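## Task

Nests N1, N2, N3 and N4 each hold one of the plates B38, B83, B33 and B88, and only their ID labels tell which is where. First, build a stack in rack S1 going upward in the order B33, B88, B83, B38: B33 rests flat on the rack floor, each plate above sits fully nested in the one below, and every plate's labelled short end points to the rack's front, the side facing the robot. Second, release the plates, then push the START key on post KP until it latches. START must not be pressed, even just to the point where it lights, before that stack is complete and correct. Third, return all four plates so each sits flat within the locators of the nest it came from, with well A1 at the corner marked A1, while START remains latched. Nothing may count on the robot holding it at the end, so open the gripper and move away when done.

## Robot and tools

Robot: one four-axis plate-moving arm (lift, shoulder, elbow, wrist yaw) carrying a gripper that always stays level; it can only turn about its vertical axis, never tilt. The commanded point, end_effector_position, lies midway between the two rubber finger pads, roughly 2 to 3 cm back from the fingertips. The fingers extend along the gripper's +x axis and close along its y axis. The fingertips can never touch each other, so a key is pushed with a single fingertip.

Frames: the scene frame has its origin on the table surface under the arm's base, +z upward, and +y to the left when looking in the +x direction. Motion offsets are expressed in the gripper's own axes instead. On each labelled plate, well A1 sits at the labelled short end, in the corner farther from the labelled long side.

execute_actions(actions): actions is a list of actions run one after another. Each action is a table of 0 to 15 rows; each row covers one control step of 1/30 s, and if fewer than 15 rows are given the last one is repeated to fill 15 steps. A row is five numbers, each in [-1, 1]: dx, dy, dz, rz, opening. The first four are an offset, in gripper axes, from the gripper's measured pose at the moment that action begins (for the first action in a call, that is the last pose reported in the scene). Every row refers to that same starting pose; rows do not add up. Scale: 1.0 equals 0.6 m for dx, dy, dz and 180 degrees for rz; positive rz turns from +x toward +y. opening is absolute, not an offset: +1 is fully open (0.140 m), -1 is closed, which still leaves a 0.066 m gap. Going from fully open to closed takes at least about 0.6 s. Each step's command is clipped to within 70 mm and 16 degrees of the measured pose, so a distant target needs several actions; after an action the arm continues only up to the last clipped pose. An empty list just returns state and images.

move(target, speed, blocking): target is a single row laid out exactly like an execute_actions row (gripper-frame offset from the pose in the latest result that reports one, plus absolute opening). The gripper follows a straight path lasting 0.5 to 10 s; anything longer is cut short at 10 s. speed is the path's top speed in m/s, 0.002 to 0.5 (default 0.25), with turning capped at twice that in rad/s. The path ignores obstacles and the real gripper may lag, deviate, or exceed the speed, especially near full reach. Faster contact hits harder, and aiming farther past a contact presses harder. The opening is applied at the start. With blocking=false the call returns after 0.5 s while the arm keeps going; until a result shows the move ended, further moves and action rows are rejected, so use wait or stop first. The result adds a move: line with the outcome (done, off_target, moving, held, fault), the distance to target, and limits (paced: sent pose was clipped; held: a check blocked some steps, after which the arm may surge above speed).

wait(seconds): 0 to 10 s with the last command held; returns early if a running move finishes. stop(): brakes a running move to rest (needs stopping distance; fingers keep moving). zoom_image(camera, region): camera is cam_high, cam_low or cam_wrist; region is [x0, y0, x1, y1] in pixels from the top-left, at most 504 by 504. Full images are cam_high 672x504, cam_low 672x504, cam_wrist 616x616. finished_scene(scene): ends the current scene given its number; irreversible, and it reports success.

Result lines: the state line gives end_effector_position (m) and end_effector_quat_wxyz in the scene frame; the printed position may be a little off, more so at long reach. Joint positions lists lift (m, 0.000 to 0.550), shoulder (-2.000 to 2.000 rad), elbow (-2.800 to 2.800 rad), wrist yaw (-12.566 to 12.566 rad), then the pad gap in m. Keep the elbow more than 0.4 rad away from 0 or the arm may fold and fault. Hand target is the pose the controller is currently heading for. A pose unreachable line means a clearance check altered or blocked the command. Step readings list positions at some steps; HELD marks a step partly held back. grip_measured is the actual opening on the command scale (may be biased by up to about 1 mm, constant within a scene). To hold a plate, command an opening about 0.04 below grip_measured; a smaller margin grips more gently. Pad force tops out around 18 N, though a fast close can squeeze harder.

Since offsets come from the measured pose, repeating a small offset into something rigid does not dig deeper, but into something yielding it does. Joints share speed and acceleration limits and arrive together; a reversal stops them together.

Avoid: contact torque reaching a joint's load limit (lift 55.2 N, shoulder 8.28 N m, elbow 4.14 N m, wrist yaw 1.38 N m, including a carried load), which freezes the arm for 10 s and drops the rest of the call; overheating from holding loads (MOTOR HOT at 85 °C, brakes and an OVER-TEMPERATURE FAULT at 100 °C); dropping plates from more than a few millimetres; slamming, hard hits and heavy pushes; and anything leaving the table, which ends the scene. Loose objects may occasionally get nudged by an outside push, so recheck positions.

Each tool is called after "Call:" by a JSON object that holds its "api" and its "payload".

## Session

Call:
{"api": "execute_actions", "payload": {"actions": []}}

Scene clock: 0.00 s.
end_effector_position=(+0.5481, -0.0676, +0.1167) grip_measured=+1.00 end_effector_quat_wxyz=(+0.692, +0.000, +0.000, -0.722)
Joint positions: [ 0.112  0.856  1.667 -4.136  0.14 ]
Hand target: +0.548, -0.068, +0.117; +0.692, +0.000, +0.000, -0.722

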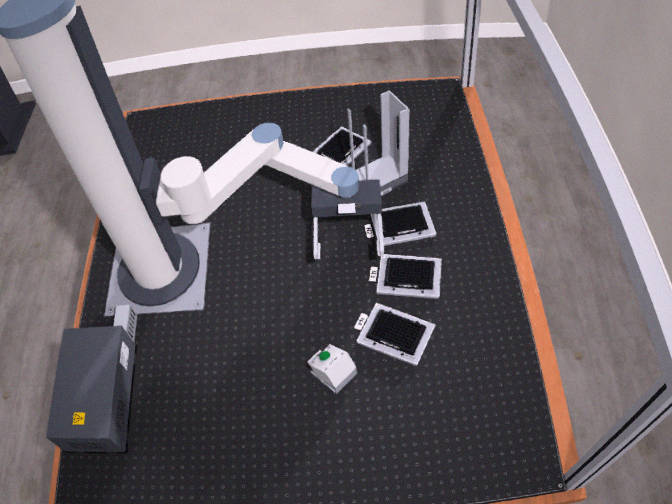

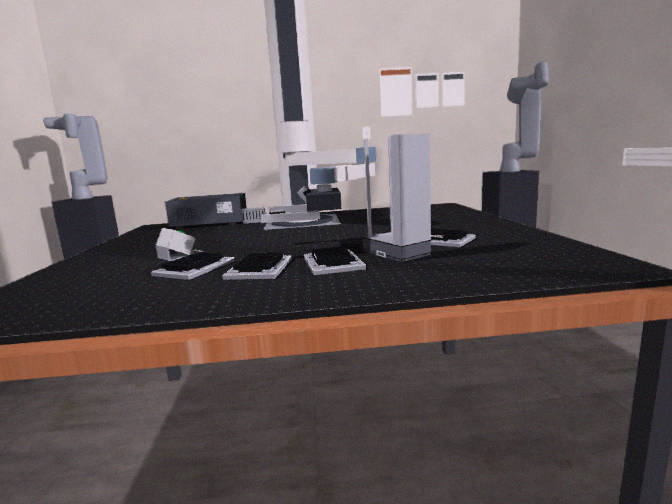

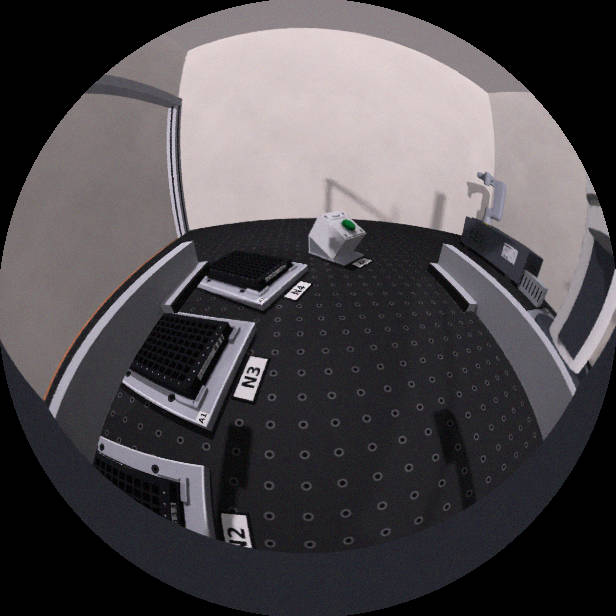

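Heights differ here.

Call:
{"api": "move", "payload": {"target": [0,0,-0.08,0.46,1], "speed": 0.5}}

Call:
{"api": "zoom_image", "payload": {"camera": "cam_wrist", "region": [60,180,560,400]}}

Call:
{"api": "zoom_image", "payload": {"camera": "cam_high", "region": [340,190,460,310]}}

Call:
{"api": "zoom_image", "payload": {"camera": "cam_high", "region": [345,295,445,375]}}

Scene clock: 6.40 s.
end_effector_position=(+0.5480, -0.0677, +0.0687) grip_measured=+1.00 end_effector_quat_wxyz=(+0.996, +0.000, +0.000, -0.084)
Joint positions: [ 0.064  0.764  0.944 -1.876  0.14 ]
Hand target: +0.548, -0.068, +0.069; +0.996, +0.000, +0.000, -0.084
Off the commanded pose: 0.000 m, 0 deg.
move: done

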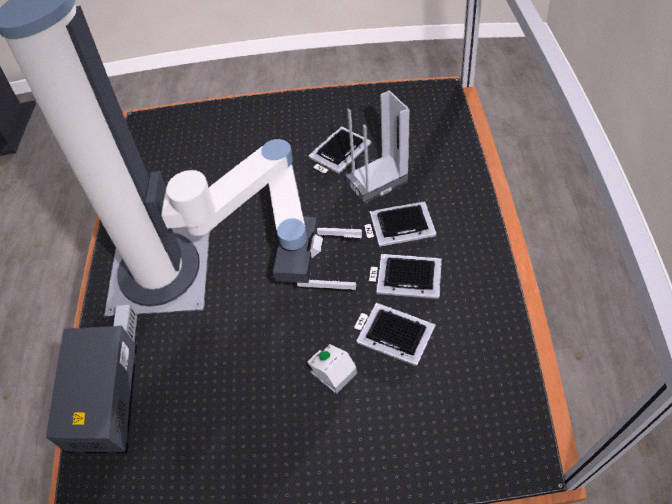

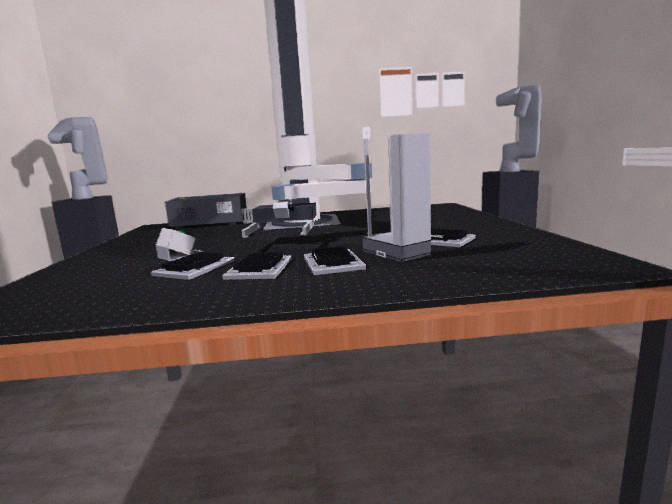

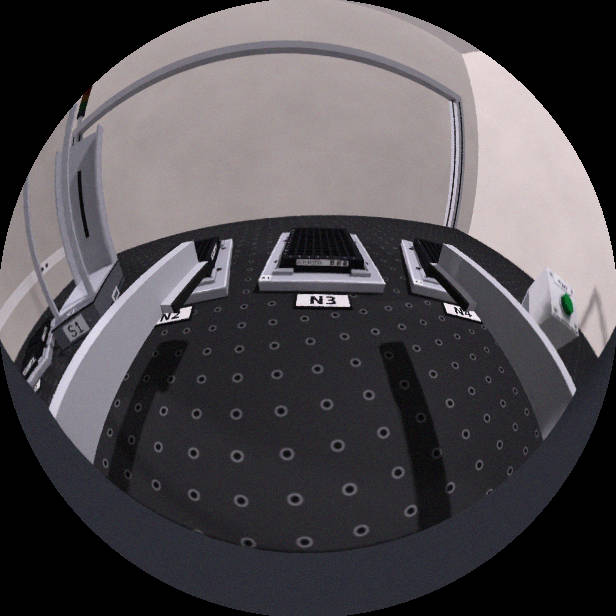

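Region (60, 180, 560, 400) of cam_wrist's 616x616 image, scaled by 1.008, with more detail than that image has; it fills the top 222 rows of this view, and the rest is white.

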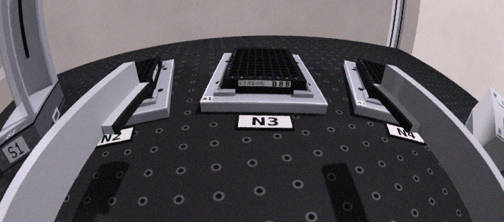

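Region (340, 190, 460, 310) of cam_high's 672x504 image, scaled by 4.200, with more detail than that image has.

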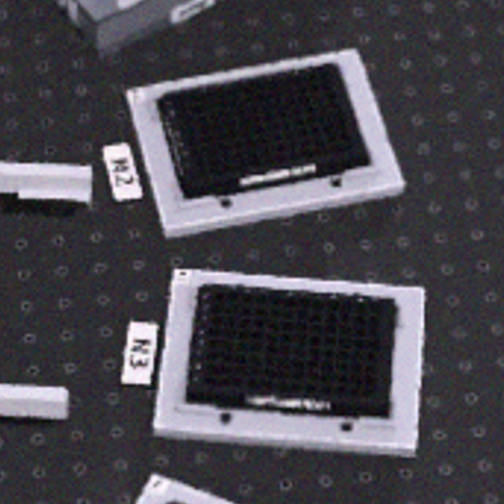

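Region (345, 295, 445, 375) of cam_high's 672x504 image, scaled by 5.040, with more detail than that image has; it fills the top 403 rows of this view, and the rest is white.

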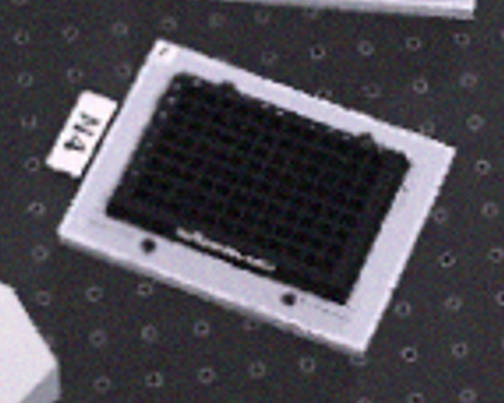

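Close the fingers to uncover the neighbours.

Call:
{"api": "move", "payload": {"target": [0.08,0,0,0,-1]}}

Call:
{"api": "zoom_image", "payload": {"camera": "cam_wrist", "region": [80,220,380,360]}}

Call:
{"api": "zoom_image", "payload": {"camera": "cam_wrist", "region": [380,220,560,360]}}

Scene clock: 9.87 s.
end_effector_position=(+0.5953, -0.0757, +0.0687) grip_measured=-0.99 end_effector_quat_wxyz=(+0.996, +0.000, +0.000, -0.084)
Joint positions: [ 0.064  0.691  1.161 -2.02   0.066]
Hand target: +0.595, -0.076, +0.069; +0.996, +0.000, +0.000, -0.084
Off the commanded pose: 0.000 m, 0 deg.
move: done

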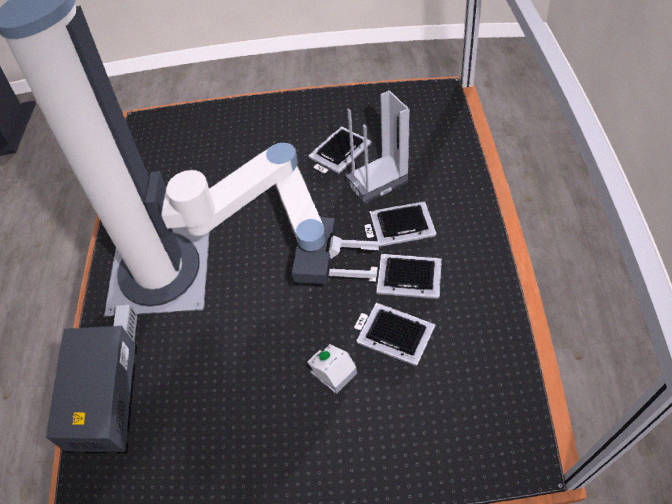

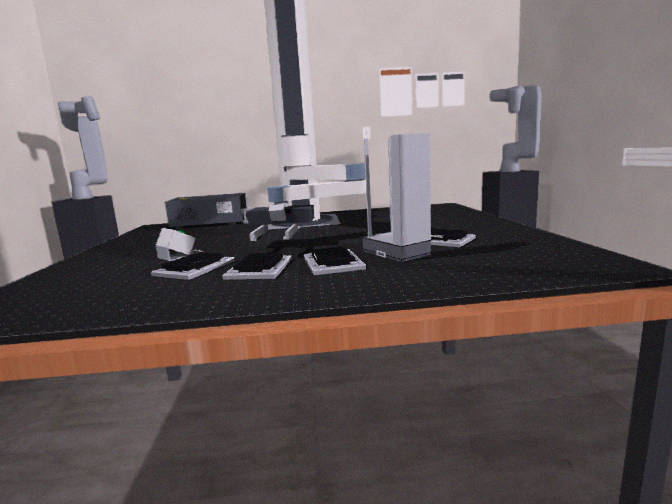

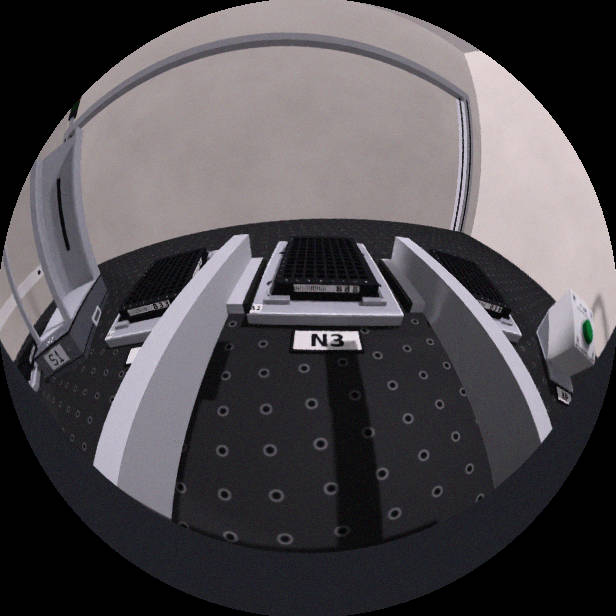

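Region (80, 220, 380, 360) of cam_wrist's 616x616 image, scaled by 1.680, with more detail than that image has; it fills the top 235 rows of this view, and the rest is white.

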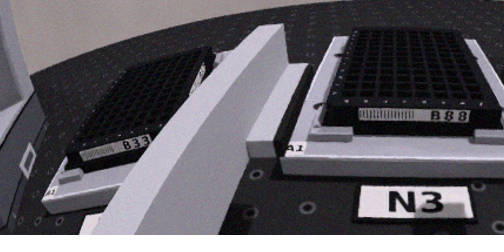

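Region (380, 220, 560, 360) of cam_wrist's 616x616 image, scaled by 2.800, with more detail than that image has.

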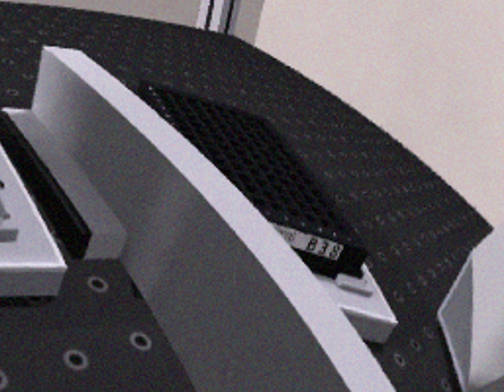

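Call:
{"api": "move", "payload": {"target": [0.14,0.27,-0.017,0.124,0.1]}}

Scene clock: 14.07 s.
end_effector_position=(+0.7053, +0.0700, +0.0585) grip_measured=+0.10 end_effector_quat_wxyz=(+0.994, +0.000, +0.000, +0.111)
Joint positions: [ 0.053  0.742  1.725 -2.245  0.107]
Hand target: +0.705, +0.070, +0.058; +0.994, +0.000, +0.000, +0.110
Off the commanded pose: 0.000 m, 0 deg.
move: done

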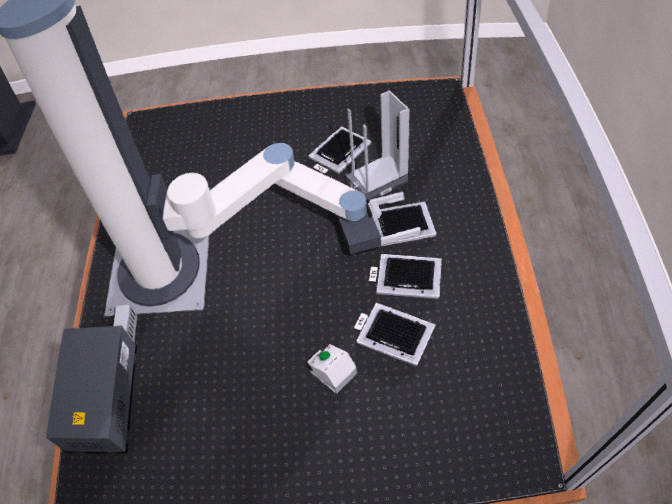

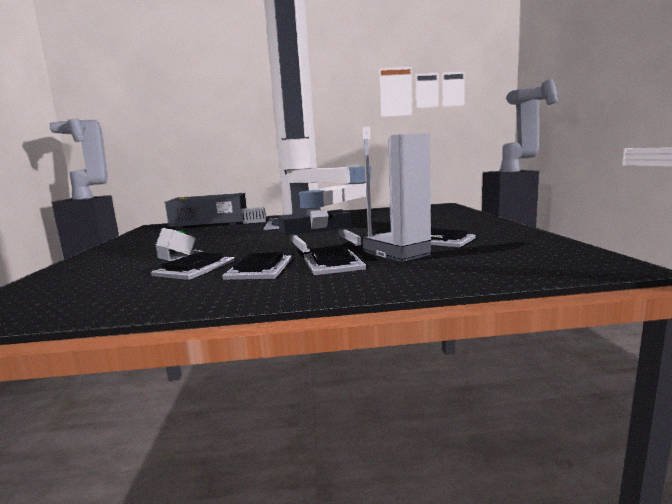

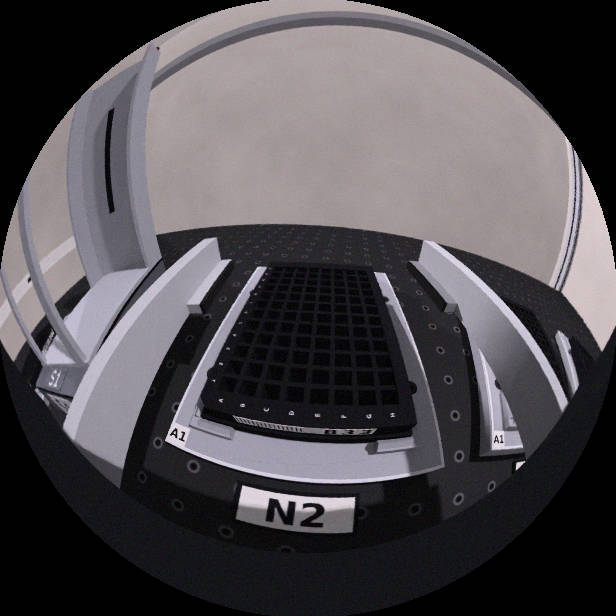

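Call:
{"api": "move", "payload": {"target": [0,0.004,-0.04,-0.02,0.1], "speed": 0.06}}

Scene clock: 17.20 s.
end_effector_position=(+0.7048, +0.0725, +0.0345) grip_measured=+0.10 end_effector_quat_wxyz=(+0.997, +0.000, +0.000, +0.080)
Joint positions: [ 0.029  0.773  1.719 -2.333  0.107]
Hand target: +0.705, +0.072, +0.034; +0.997, +0.000, +0.000, +0.079
Off the commanded pose: 0.000 m, 0 deg.
move: done

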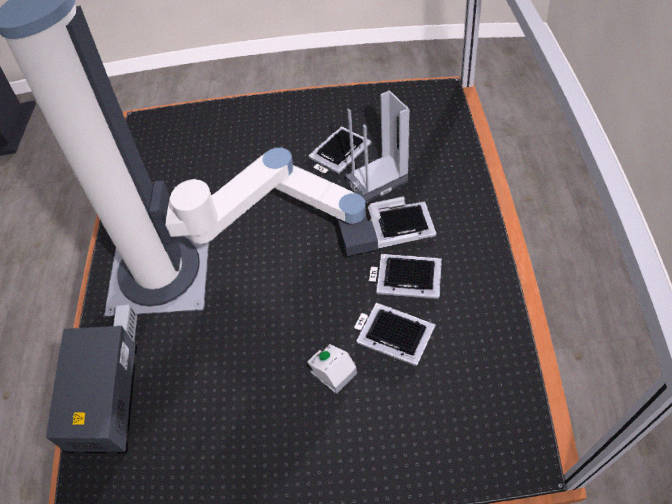

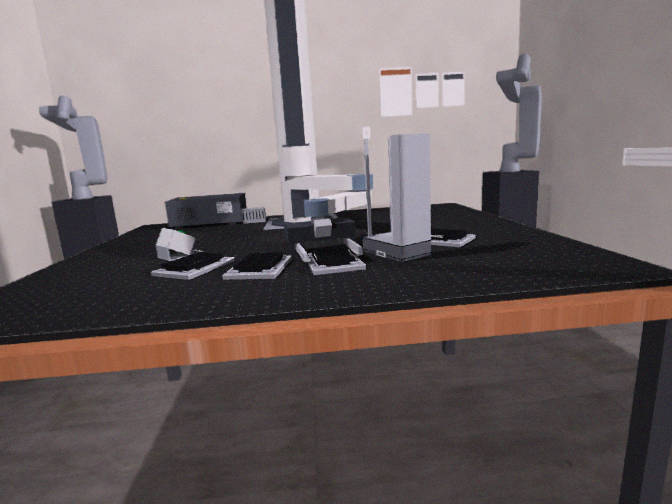

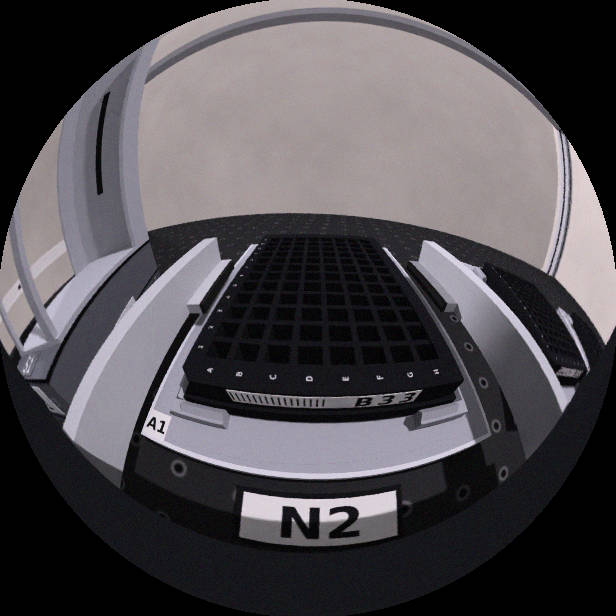

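Call:
{"api": "move", "payload": {"target": [-0.0015,0.003,-0.007,-0.009,0.1], "speed": 0.03}}

Scene clock: 21.03 s.
end_effector_position=(+0.7037, +0.0742, +0.0302) grip_measured=+0.10 end_effector_quat_wxyz=(+0.998, +0.000, +0.000, +0.066)
Joint positions: [ 0.025  0.79   1.714 -2.372  0.107]
Hand target: +0.704, +0.074, +0.030; +0.998, +0.000, +0.000, +0.065
Off the commanded pose: 0.000 m, 0 deg.
move: done

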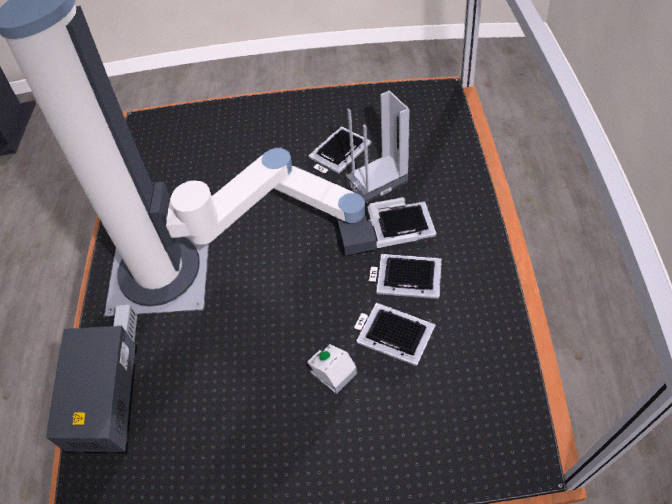

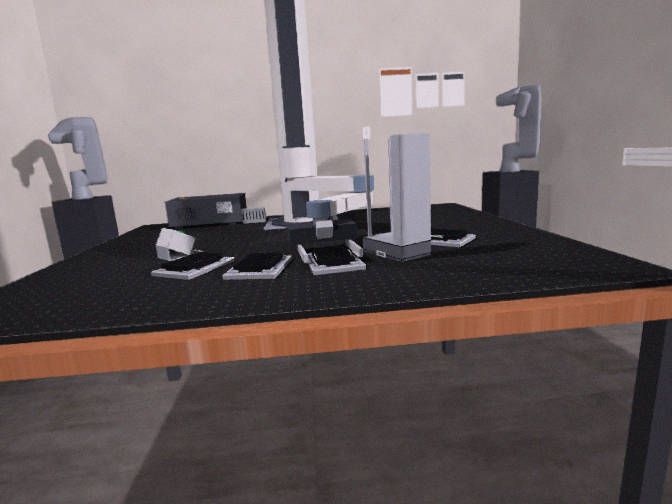

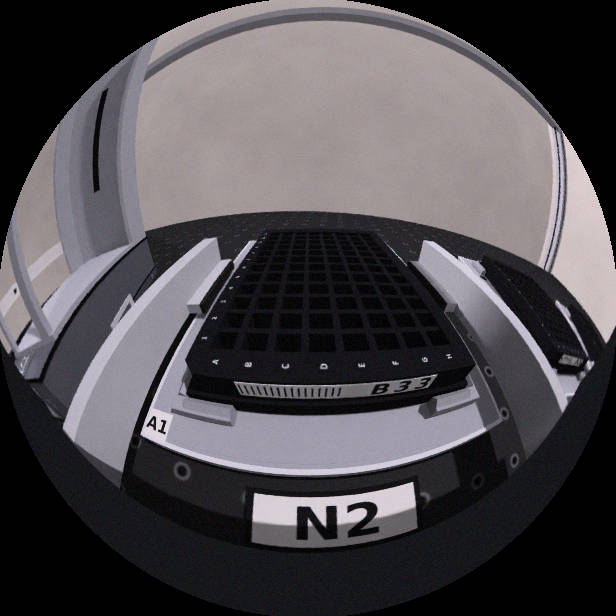

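Call:
{"api": "move", "payload": {"target": [0,0,0,0,-0.4]}}

Call:
{"api": "move", "payload": {"target": [0,0,0,0,-0.53]}}

Call:
{"api": "move", "payload": {"target": [0,0,0.52,0,-0.53], "speed": 0.35}}

Call:
{"api": "move", "payload": {"target": [-0.054,0.278,0,0.118,-0.53]}}

Scene clock: 26.27 s.
end_effector_position=(+0.7037, +0.0742, +0.0302) grip_measured=-0.40 end_effector_quat_wxyz=(+0.998, +0.000, +0.000, +0.066)
Joint positions: [ 0.025  0.79   1.714 -2.372  0.088]
Hand target: +0.704, +0.074, +0.030; +0.998, +0.000, +0.000, +0.066
Off the commanded pose: 0.000 m, 0 deg.
move: done

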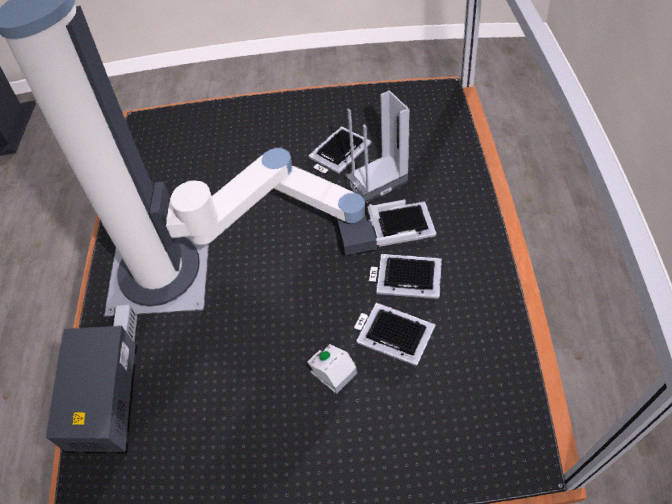

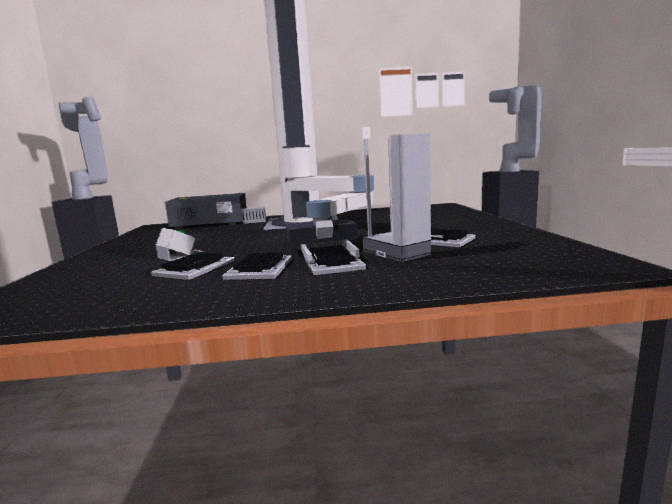

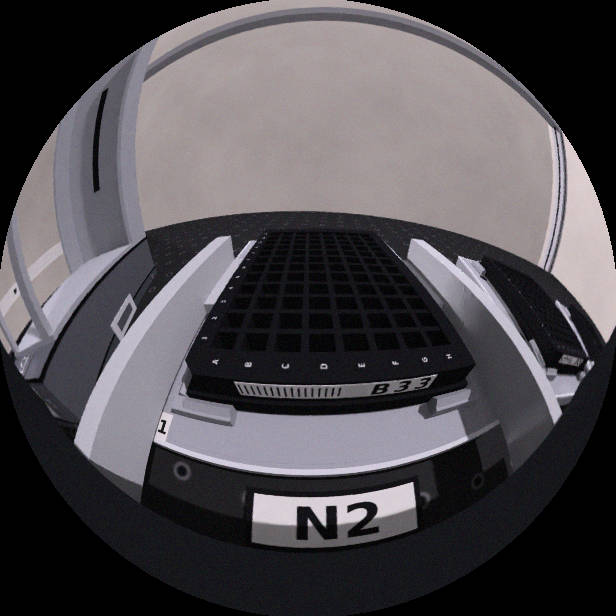

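Scene clock: 26.77 s.
end_effector_position=(+0.7037, +0.0746, +0.0302) grip_measured=-0.47 end_effector_quat_wxyz=(+0.998, +0.000, +0.000, +0.066)
Joint positions: [ 0.025  0.79   1.714 -2.371  0.085]
Hand target: +0.704, +0.074, +0.030; +0.998, +0.000, +0.000, +0.066
Off the commanded pose: 0.000 m, 0 deg.
move: done

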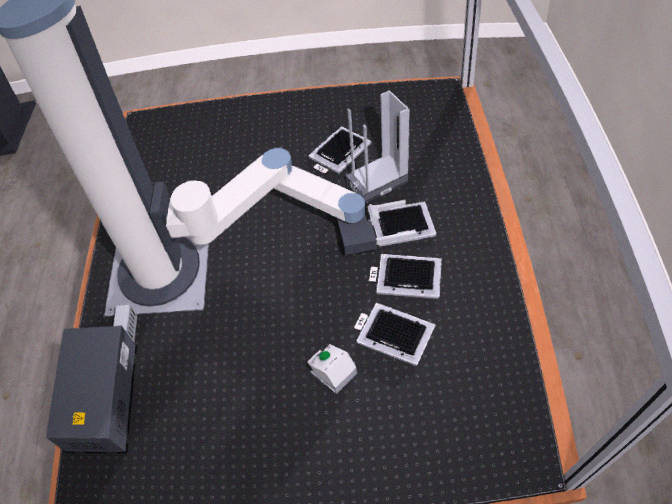

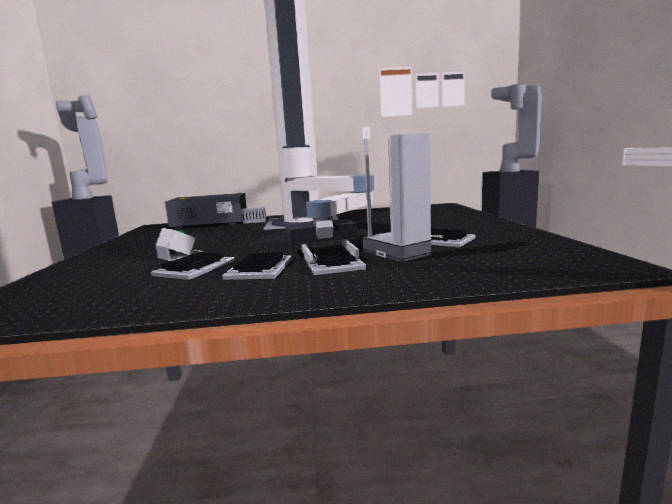

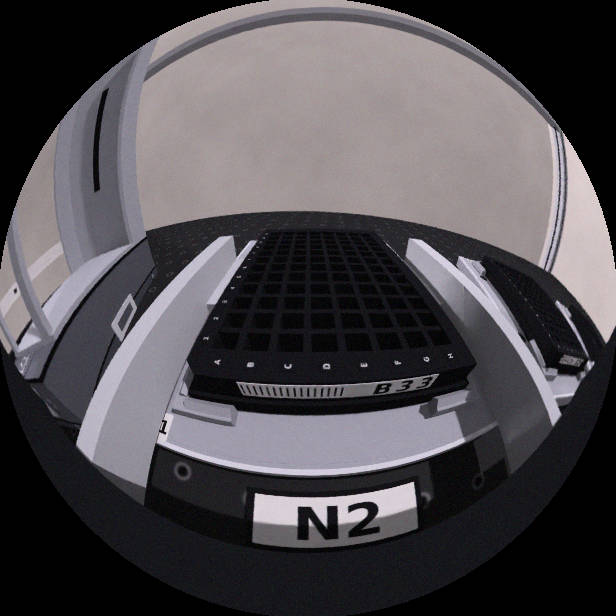

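Scene clock: 28.17 s.
end_effector_position=(+0.7037, +0.0746, +0.3423) grip_measured=-0.47 end_effector_quat_wxyz=(+0.998, +0.000, +0.000, +0.066)
Joint positions: [ 0.337  0.79   1.714 -2.371  0.085]
Hand target: +0.704, +0.075, +0.342; +0.998, +0.000, +0.000, +0.066
Off the commanded pose: 0.000 m, 0 deg.
move: done

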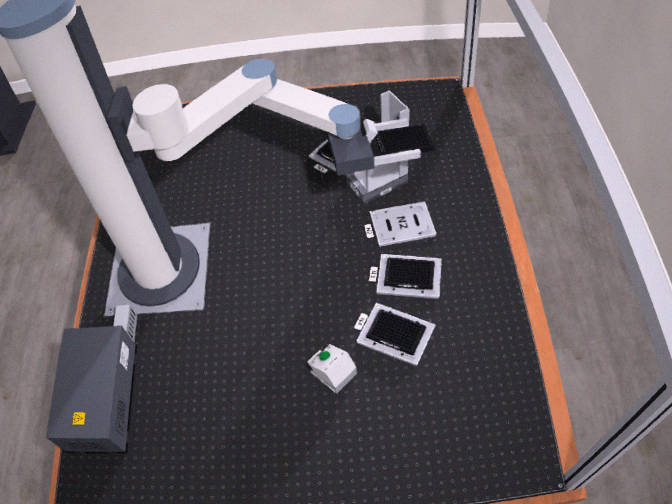

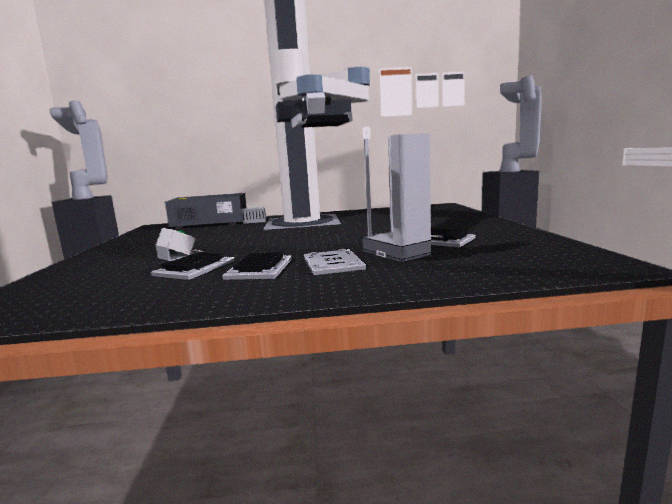

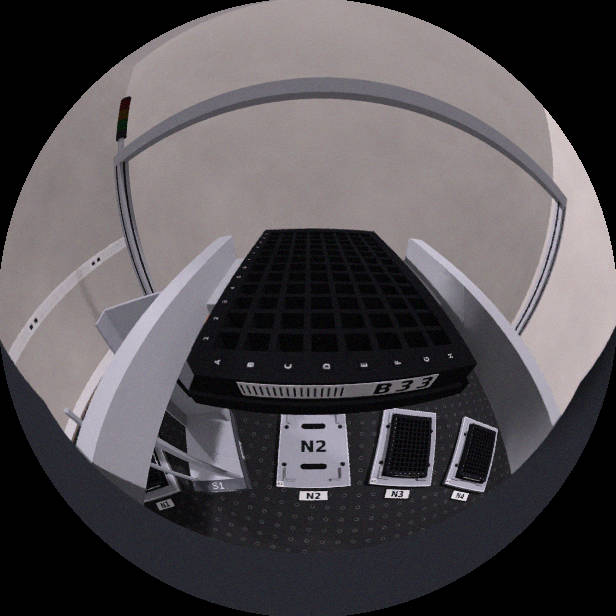

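Scene clock: 29.27 s.
end_effector_position=(+0.6494, +0.2359, +0.3423) grip_measured=-0.47 end_effector_quat_wxyz=(+0.968, +0.000, +0.000, +0.249)
Joint positions: [ 0.337  1.103  1.691 -2.29   0.085]
Hand target: +0.650, +0.236, +0.342; +0.968, +0.000, +0.000, +0.249
Off the commanded pose: 0.000 m, 0 deg.
move: done

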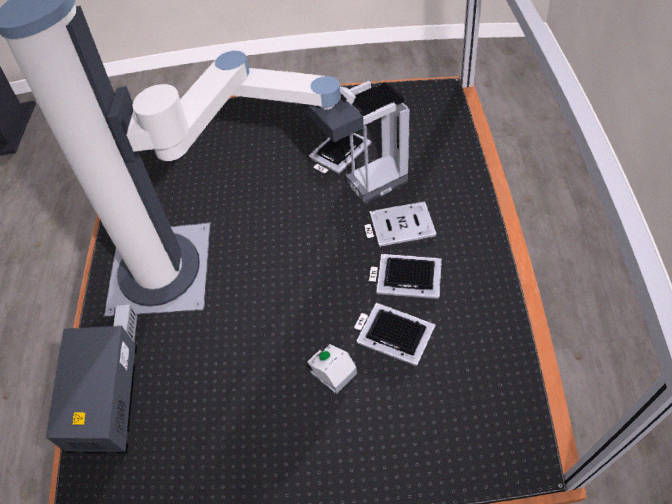

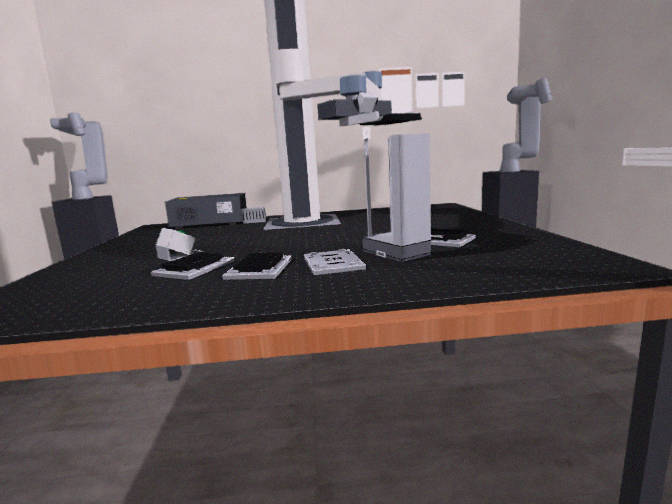

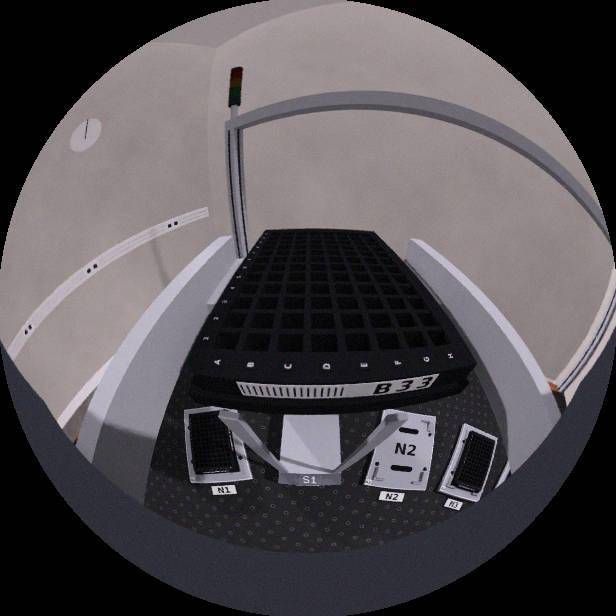

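Call:
{"api": "move", "payload": {"target": [0.017,0.002,-0.03,-0.016,-0.53], "speed": 0.05}}

Call:
{"api": "zoom_image", "payload": {"camera": "cam_low", "region": [330,90,450,160]}}

Scene clock: 33.23 s.
end_effector_position=(+0.6577, +0.2420, +0.3242) grip_measured=-0.47 end_effector_quat_wxyz=(+0.974, +0.000, +0.000, +0.225)
Joint positions: [ 0.319  1.1    1.75  -2.395  0.085]
Hand target: +0.658, +0.242, +0.324; +0.974, +0.000, +0.000, +0.225
Off the commanded pose: 0.000 m, 0 deg.
move: done

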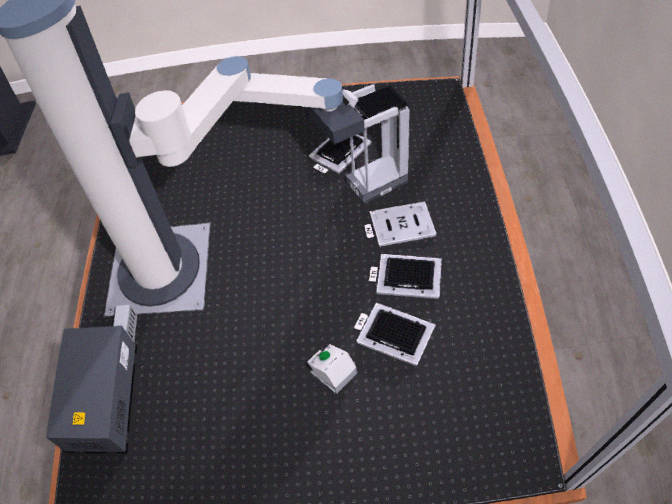

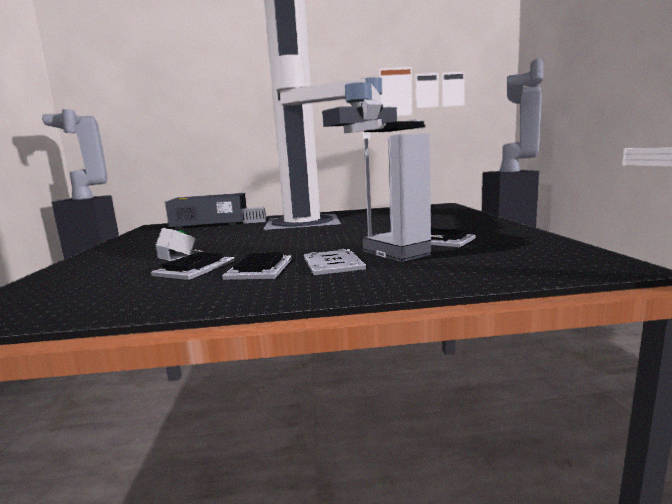

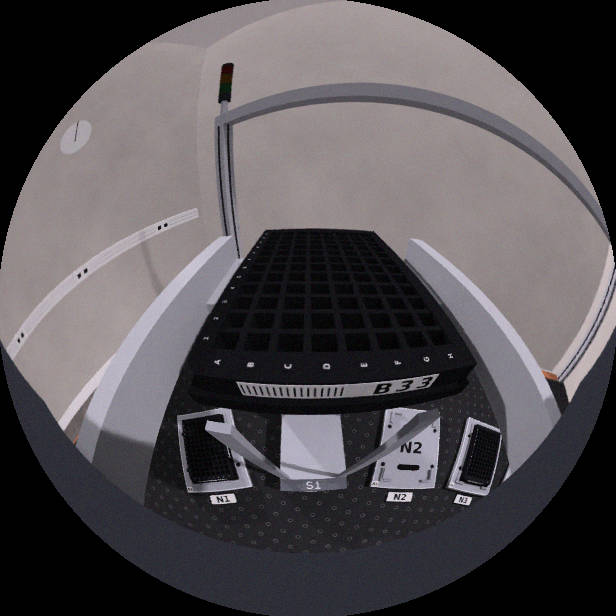

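Region (330, 90, 450, 160) of cam_low's 672x504 image, scaled by 4.200, with more detail than that image has; it fills the top 294 rows of this view, and the rest is white.

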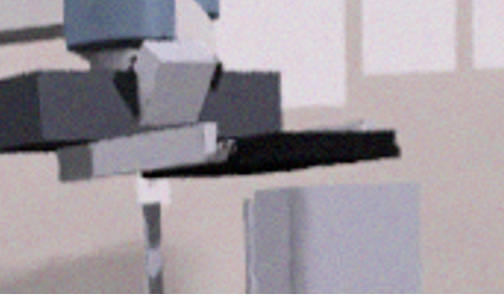

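Call:
{"api": "move", "payload": {"target": [0.002,0.005,-0.009,0.0095,-0.53], "speed": 0.03}}

Call:
{"api": "zoom_image", "payload": {"camera": "cam_wrist", "region": [170,370,490,500]}}

Scene clock: 38.27 s.
end_effector_position=(+0.6575, +0.2452, +0.3188) grip_measured=-0.47 end_effector_quat_wxyz=(+0.971, +0.000, +0.000, +0.240)
Joint positions: [ 0.314  1.094  1.758 -2.367  0.085]
Hand target: +0.657, +0.245, +0.319; +0.971, +0.000, +0.000, +0.240
Off the commanded pose: 0.000 m, 0 deg.
move: done

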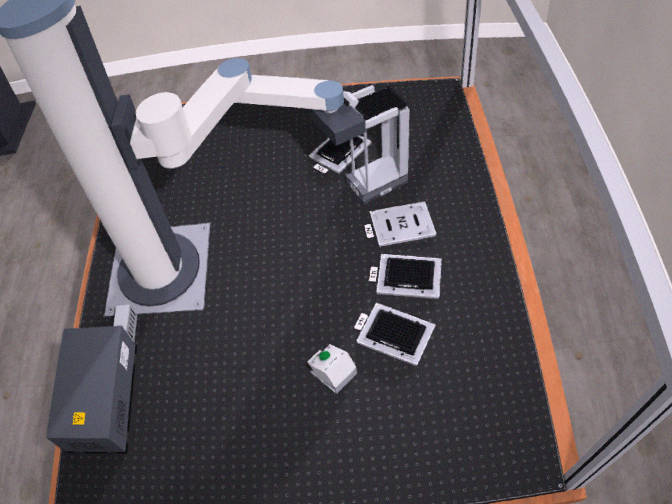

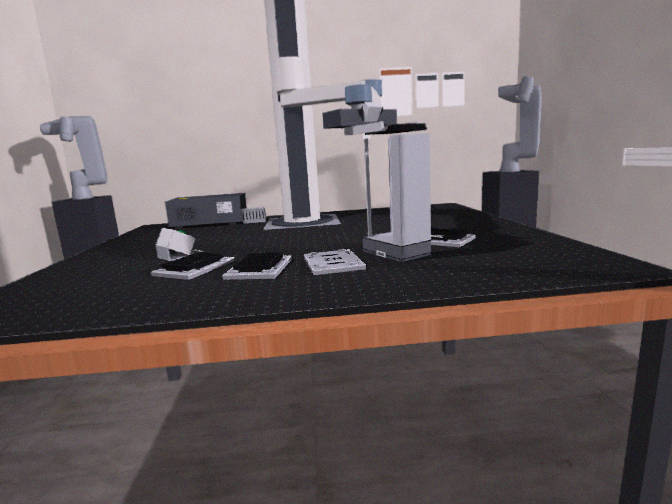

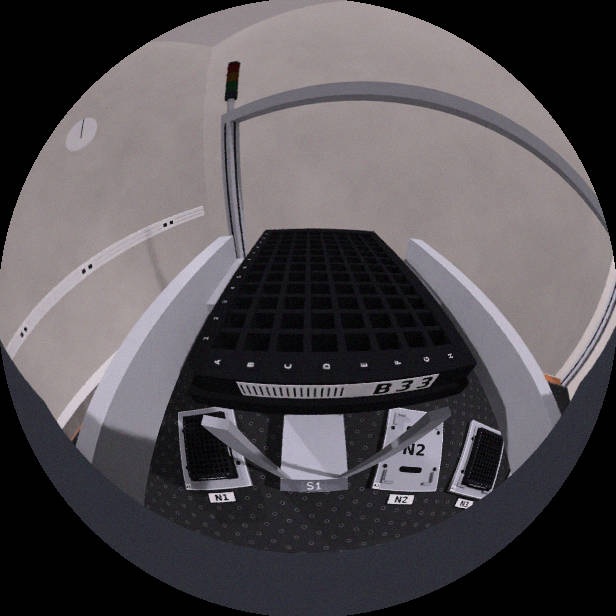

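Region (170, 370, 490, 500) of cam_wrist's 616x616 image, scaled by 1.575, with more detail than that image has; it fills the top 205 rows of this view, and the rest is white.

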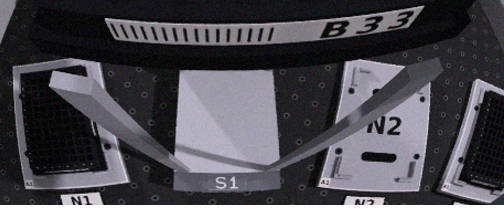

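Call:
{"api": "move", "payload": {"target": [0.001,0.0007,-0.019,0.002,-0.53], "speed": 0.015}}

Call:
{"api": "move", "payload": {"target": [0,0,-0.006,0,-0.53], "speed": 0.01}}

Scene clock: 42.17 s.
end_effector_position=(+0.6578, +0.2457, +0.3073) grip_measured=-0.47 end_effector_quat_wxyz=(+0.970, +0.000, +0.000, +0.242)
Joint positions: [ 0.302  1.091  1.761 -2.362  0.085]
Hand target: +0.658, +0.246, +0.307; +0.970, +0.000, +0.000, +0.243
Off the commanded pose: 0.000 m, 0 deg.
move: done

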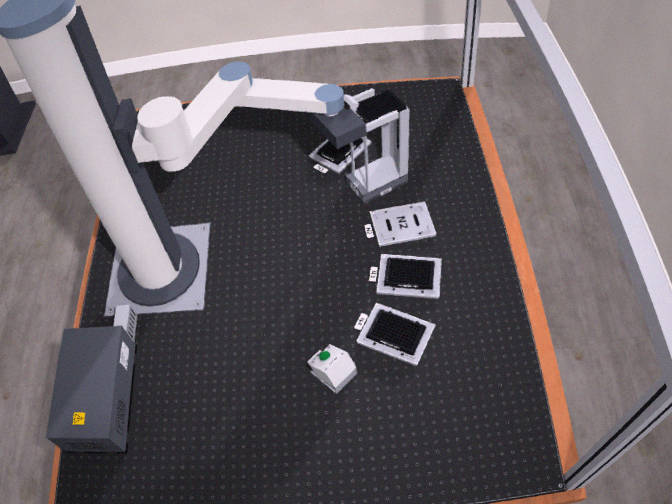

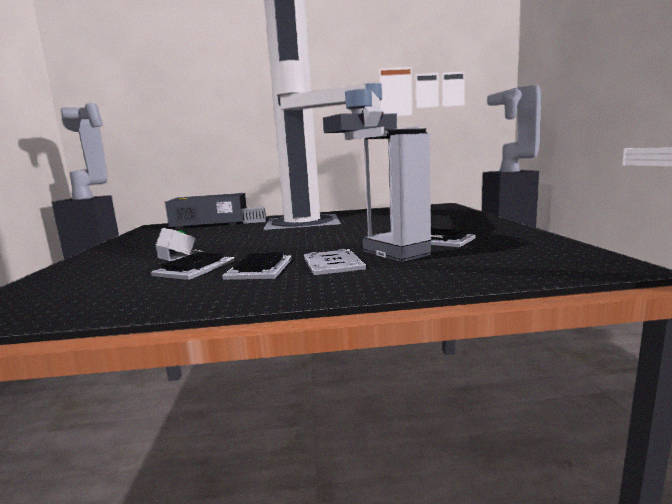

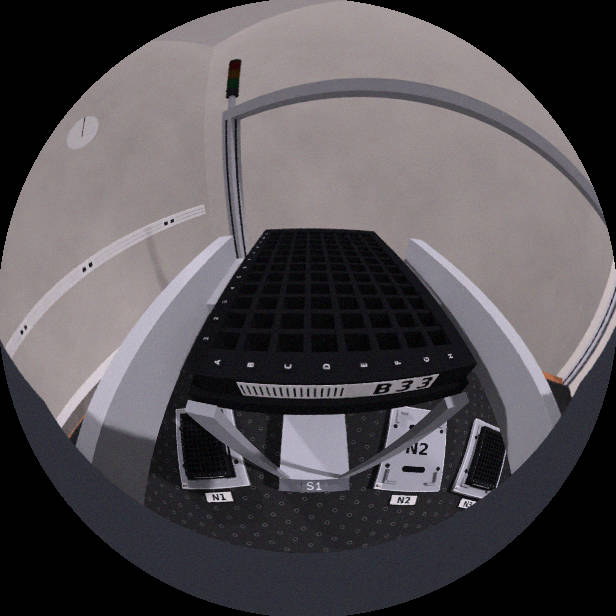

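Scene clock: 42.87 s.
end_effector_position=(+0.6578, +0.2456, +0.3037) grip_measured=-0.47 end_effector_quat_wxyz=(+0.970, +0.000, +0.000, +0.242)
Joint positions: [ 0.299  1.091  1.761 -2.362  0.085]
Hand target: +0.658, +0.246, +0.304; +0.970, +0.000, +0.000, +0.242
Off the commanded pose: 0.000 m, 0 deg.
move: done

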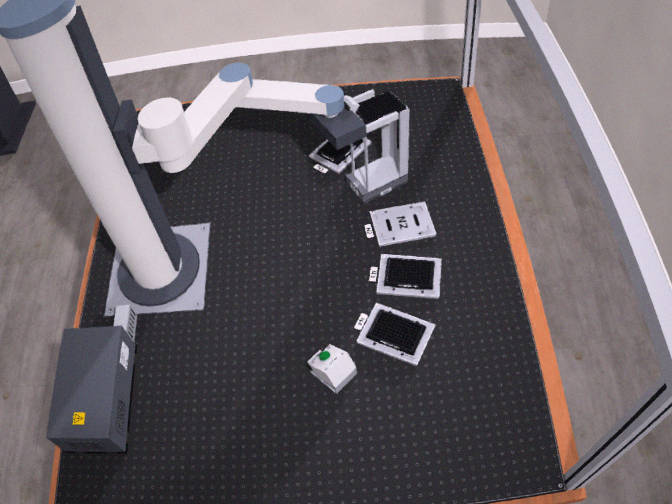

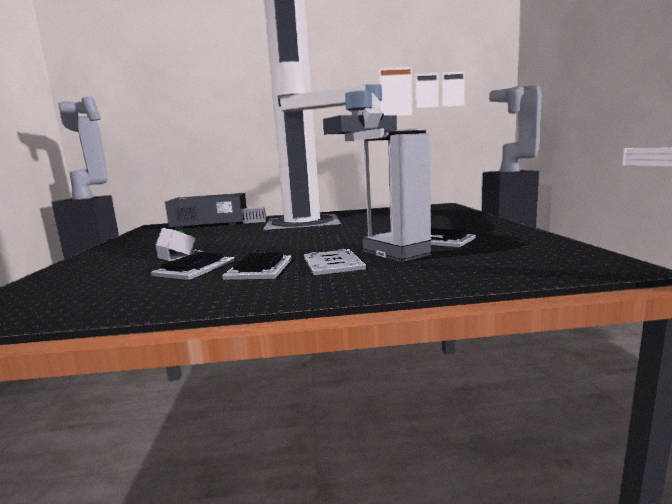

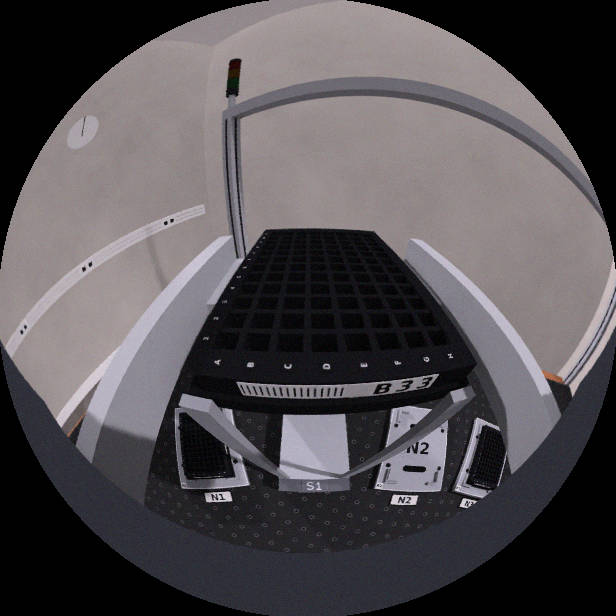

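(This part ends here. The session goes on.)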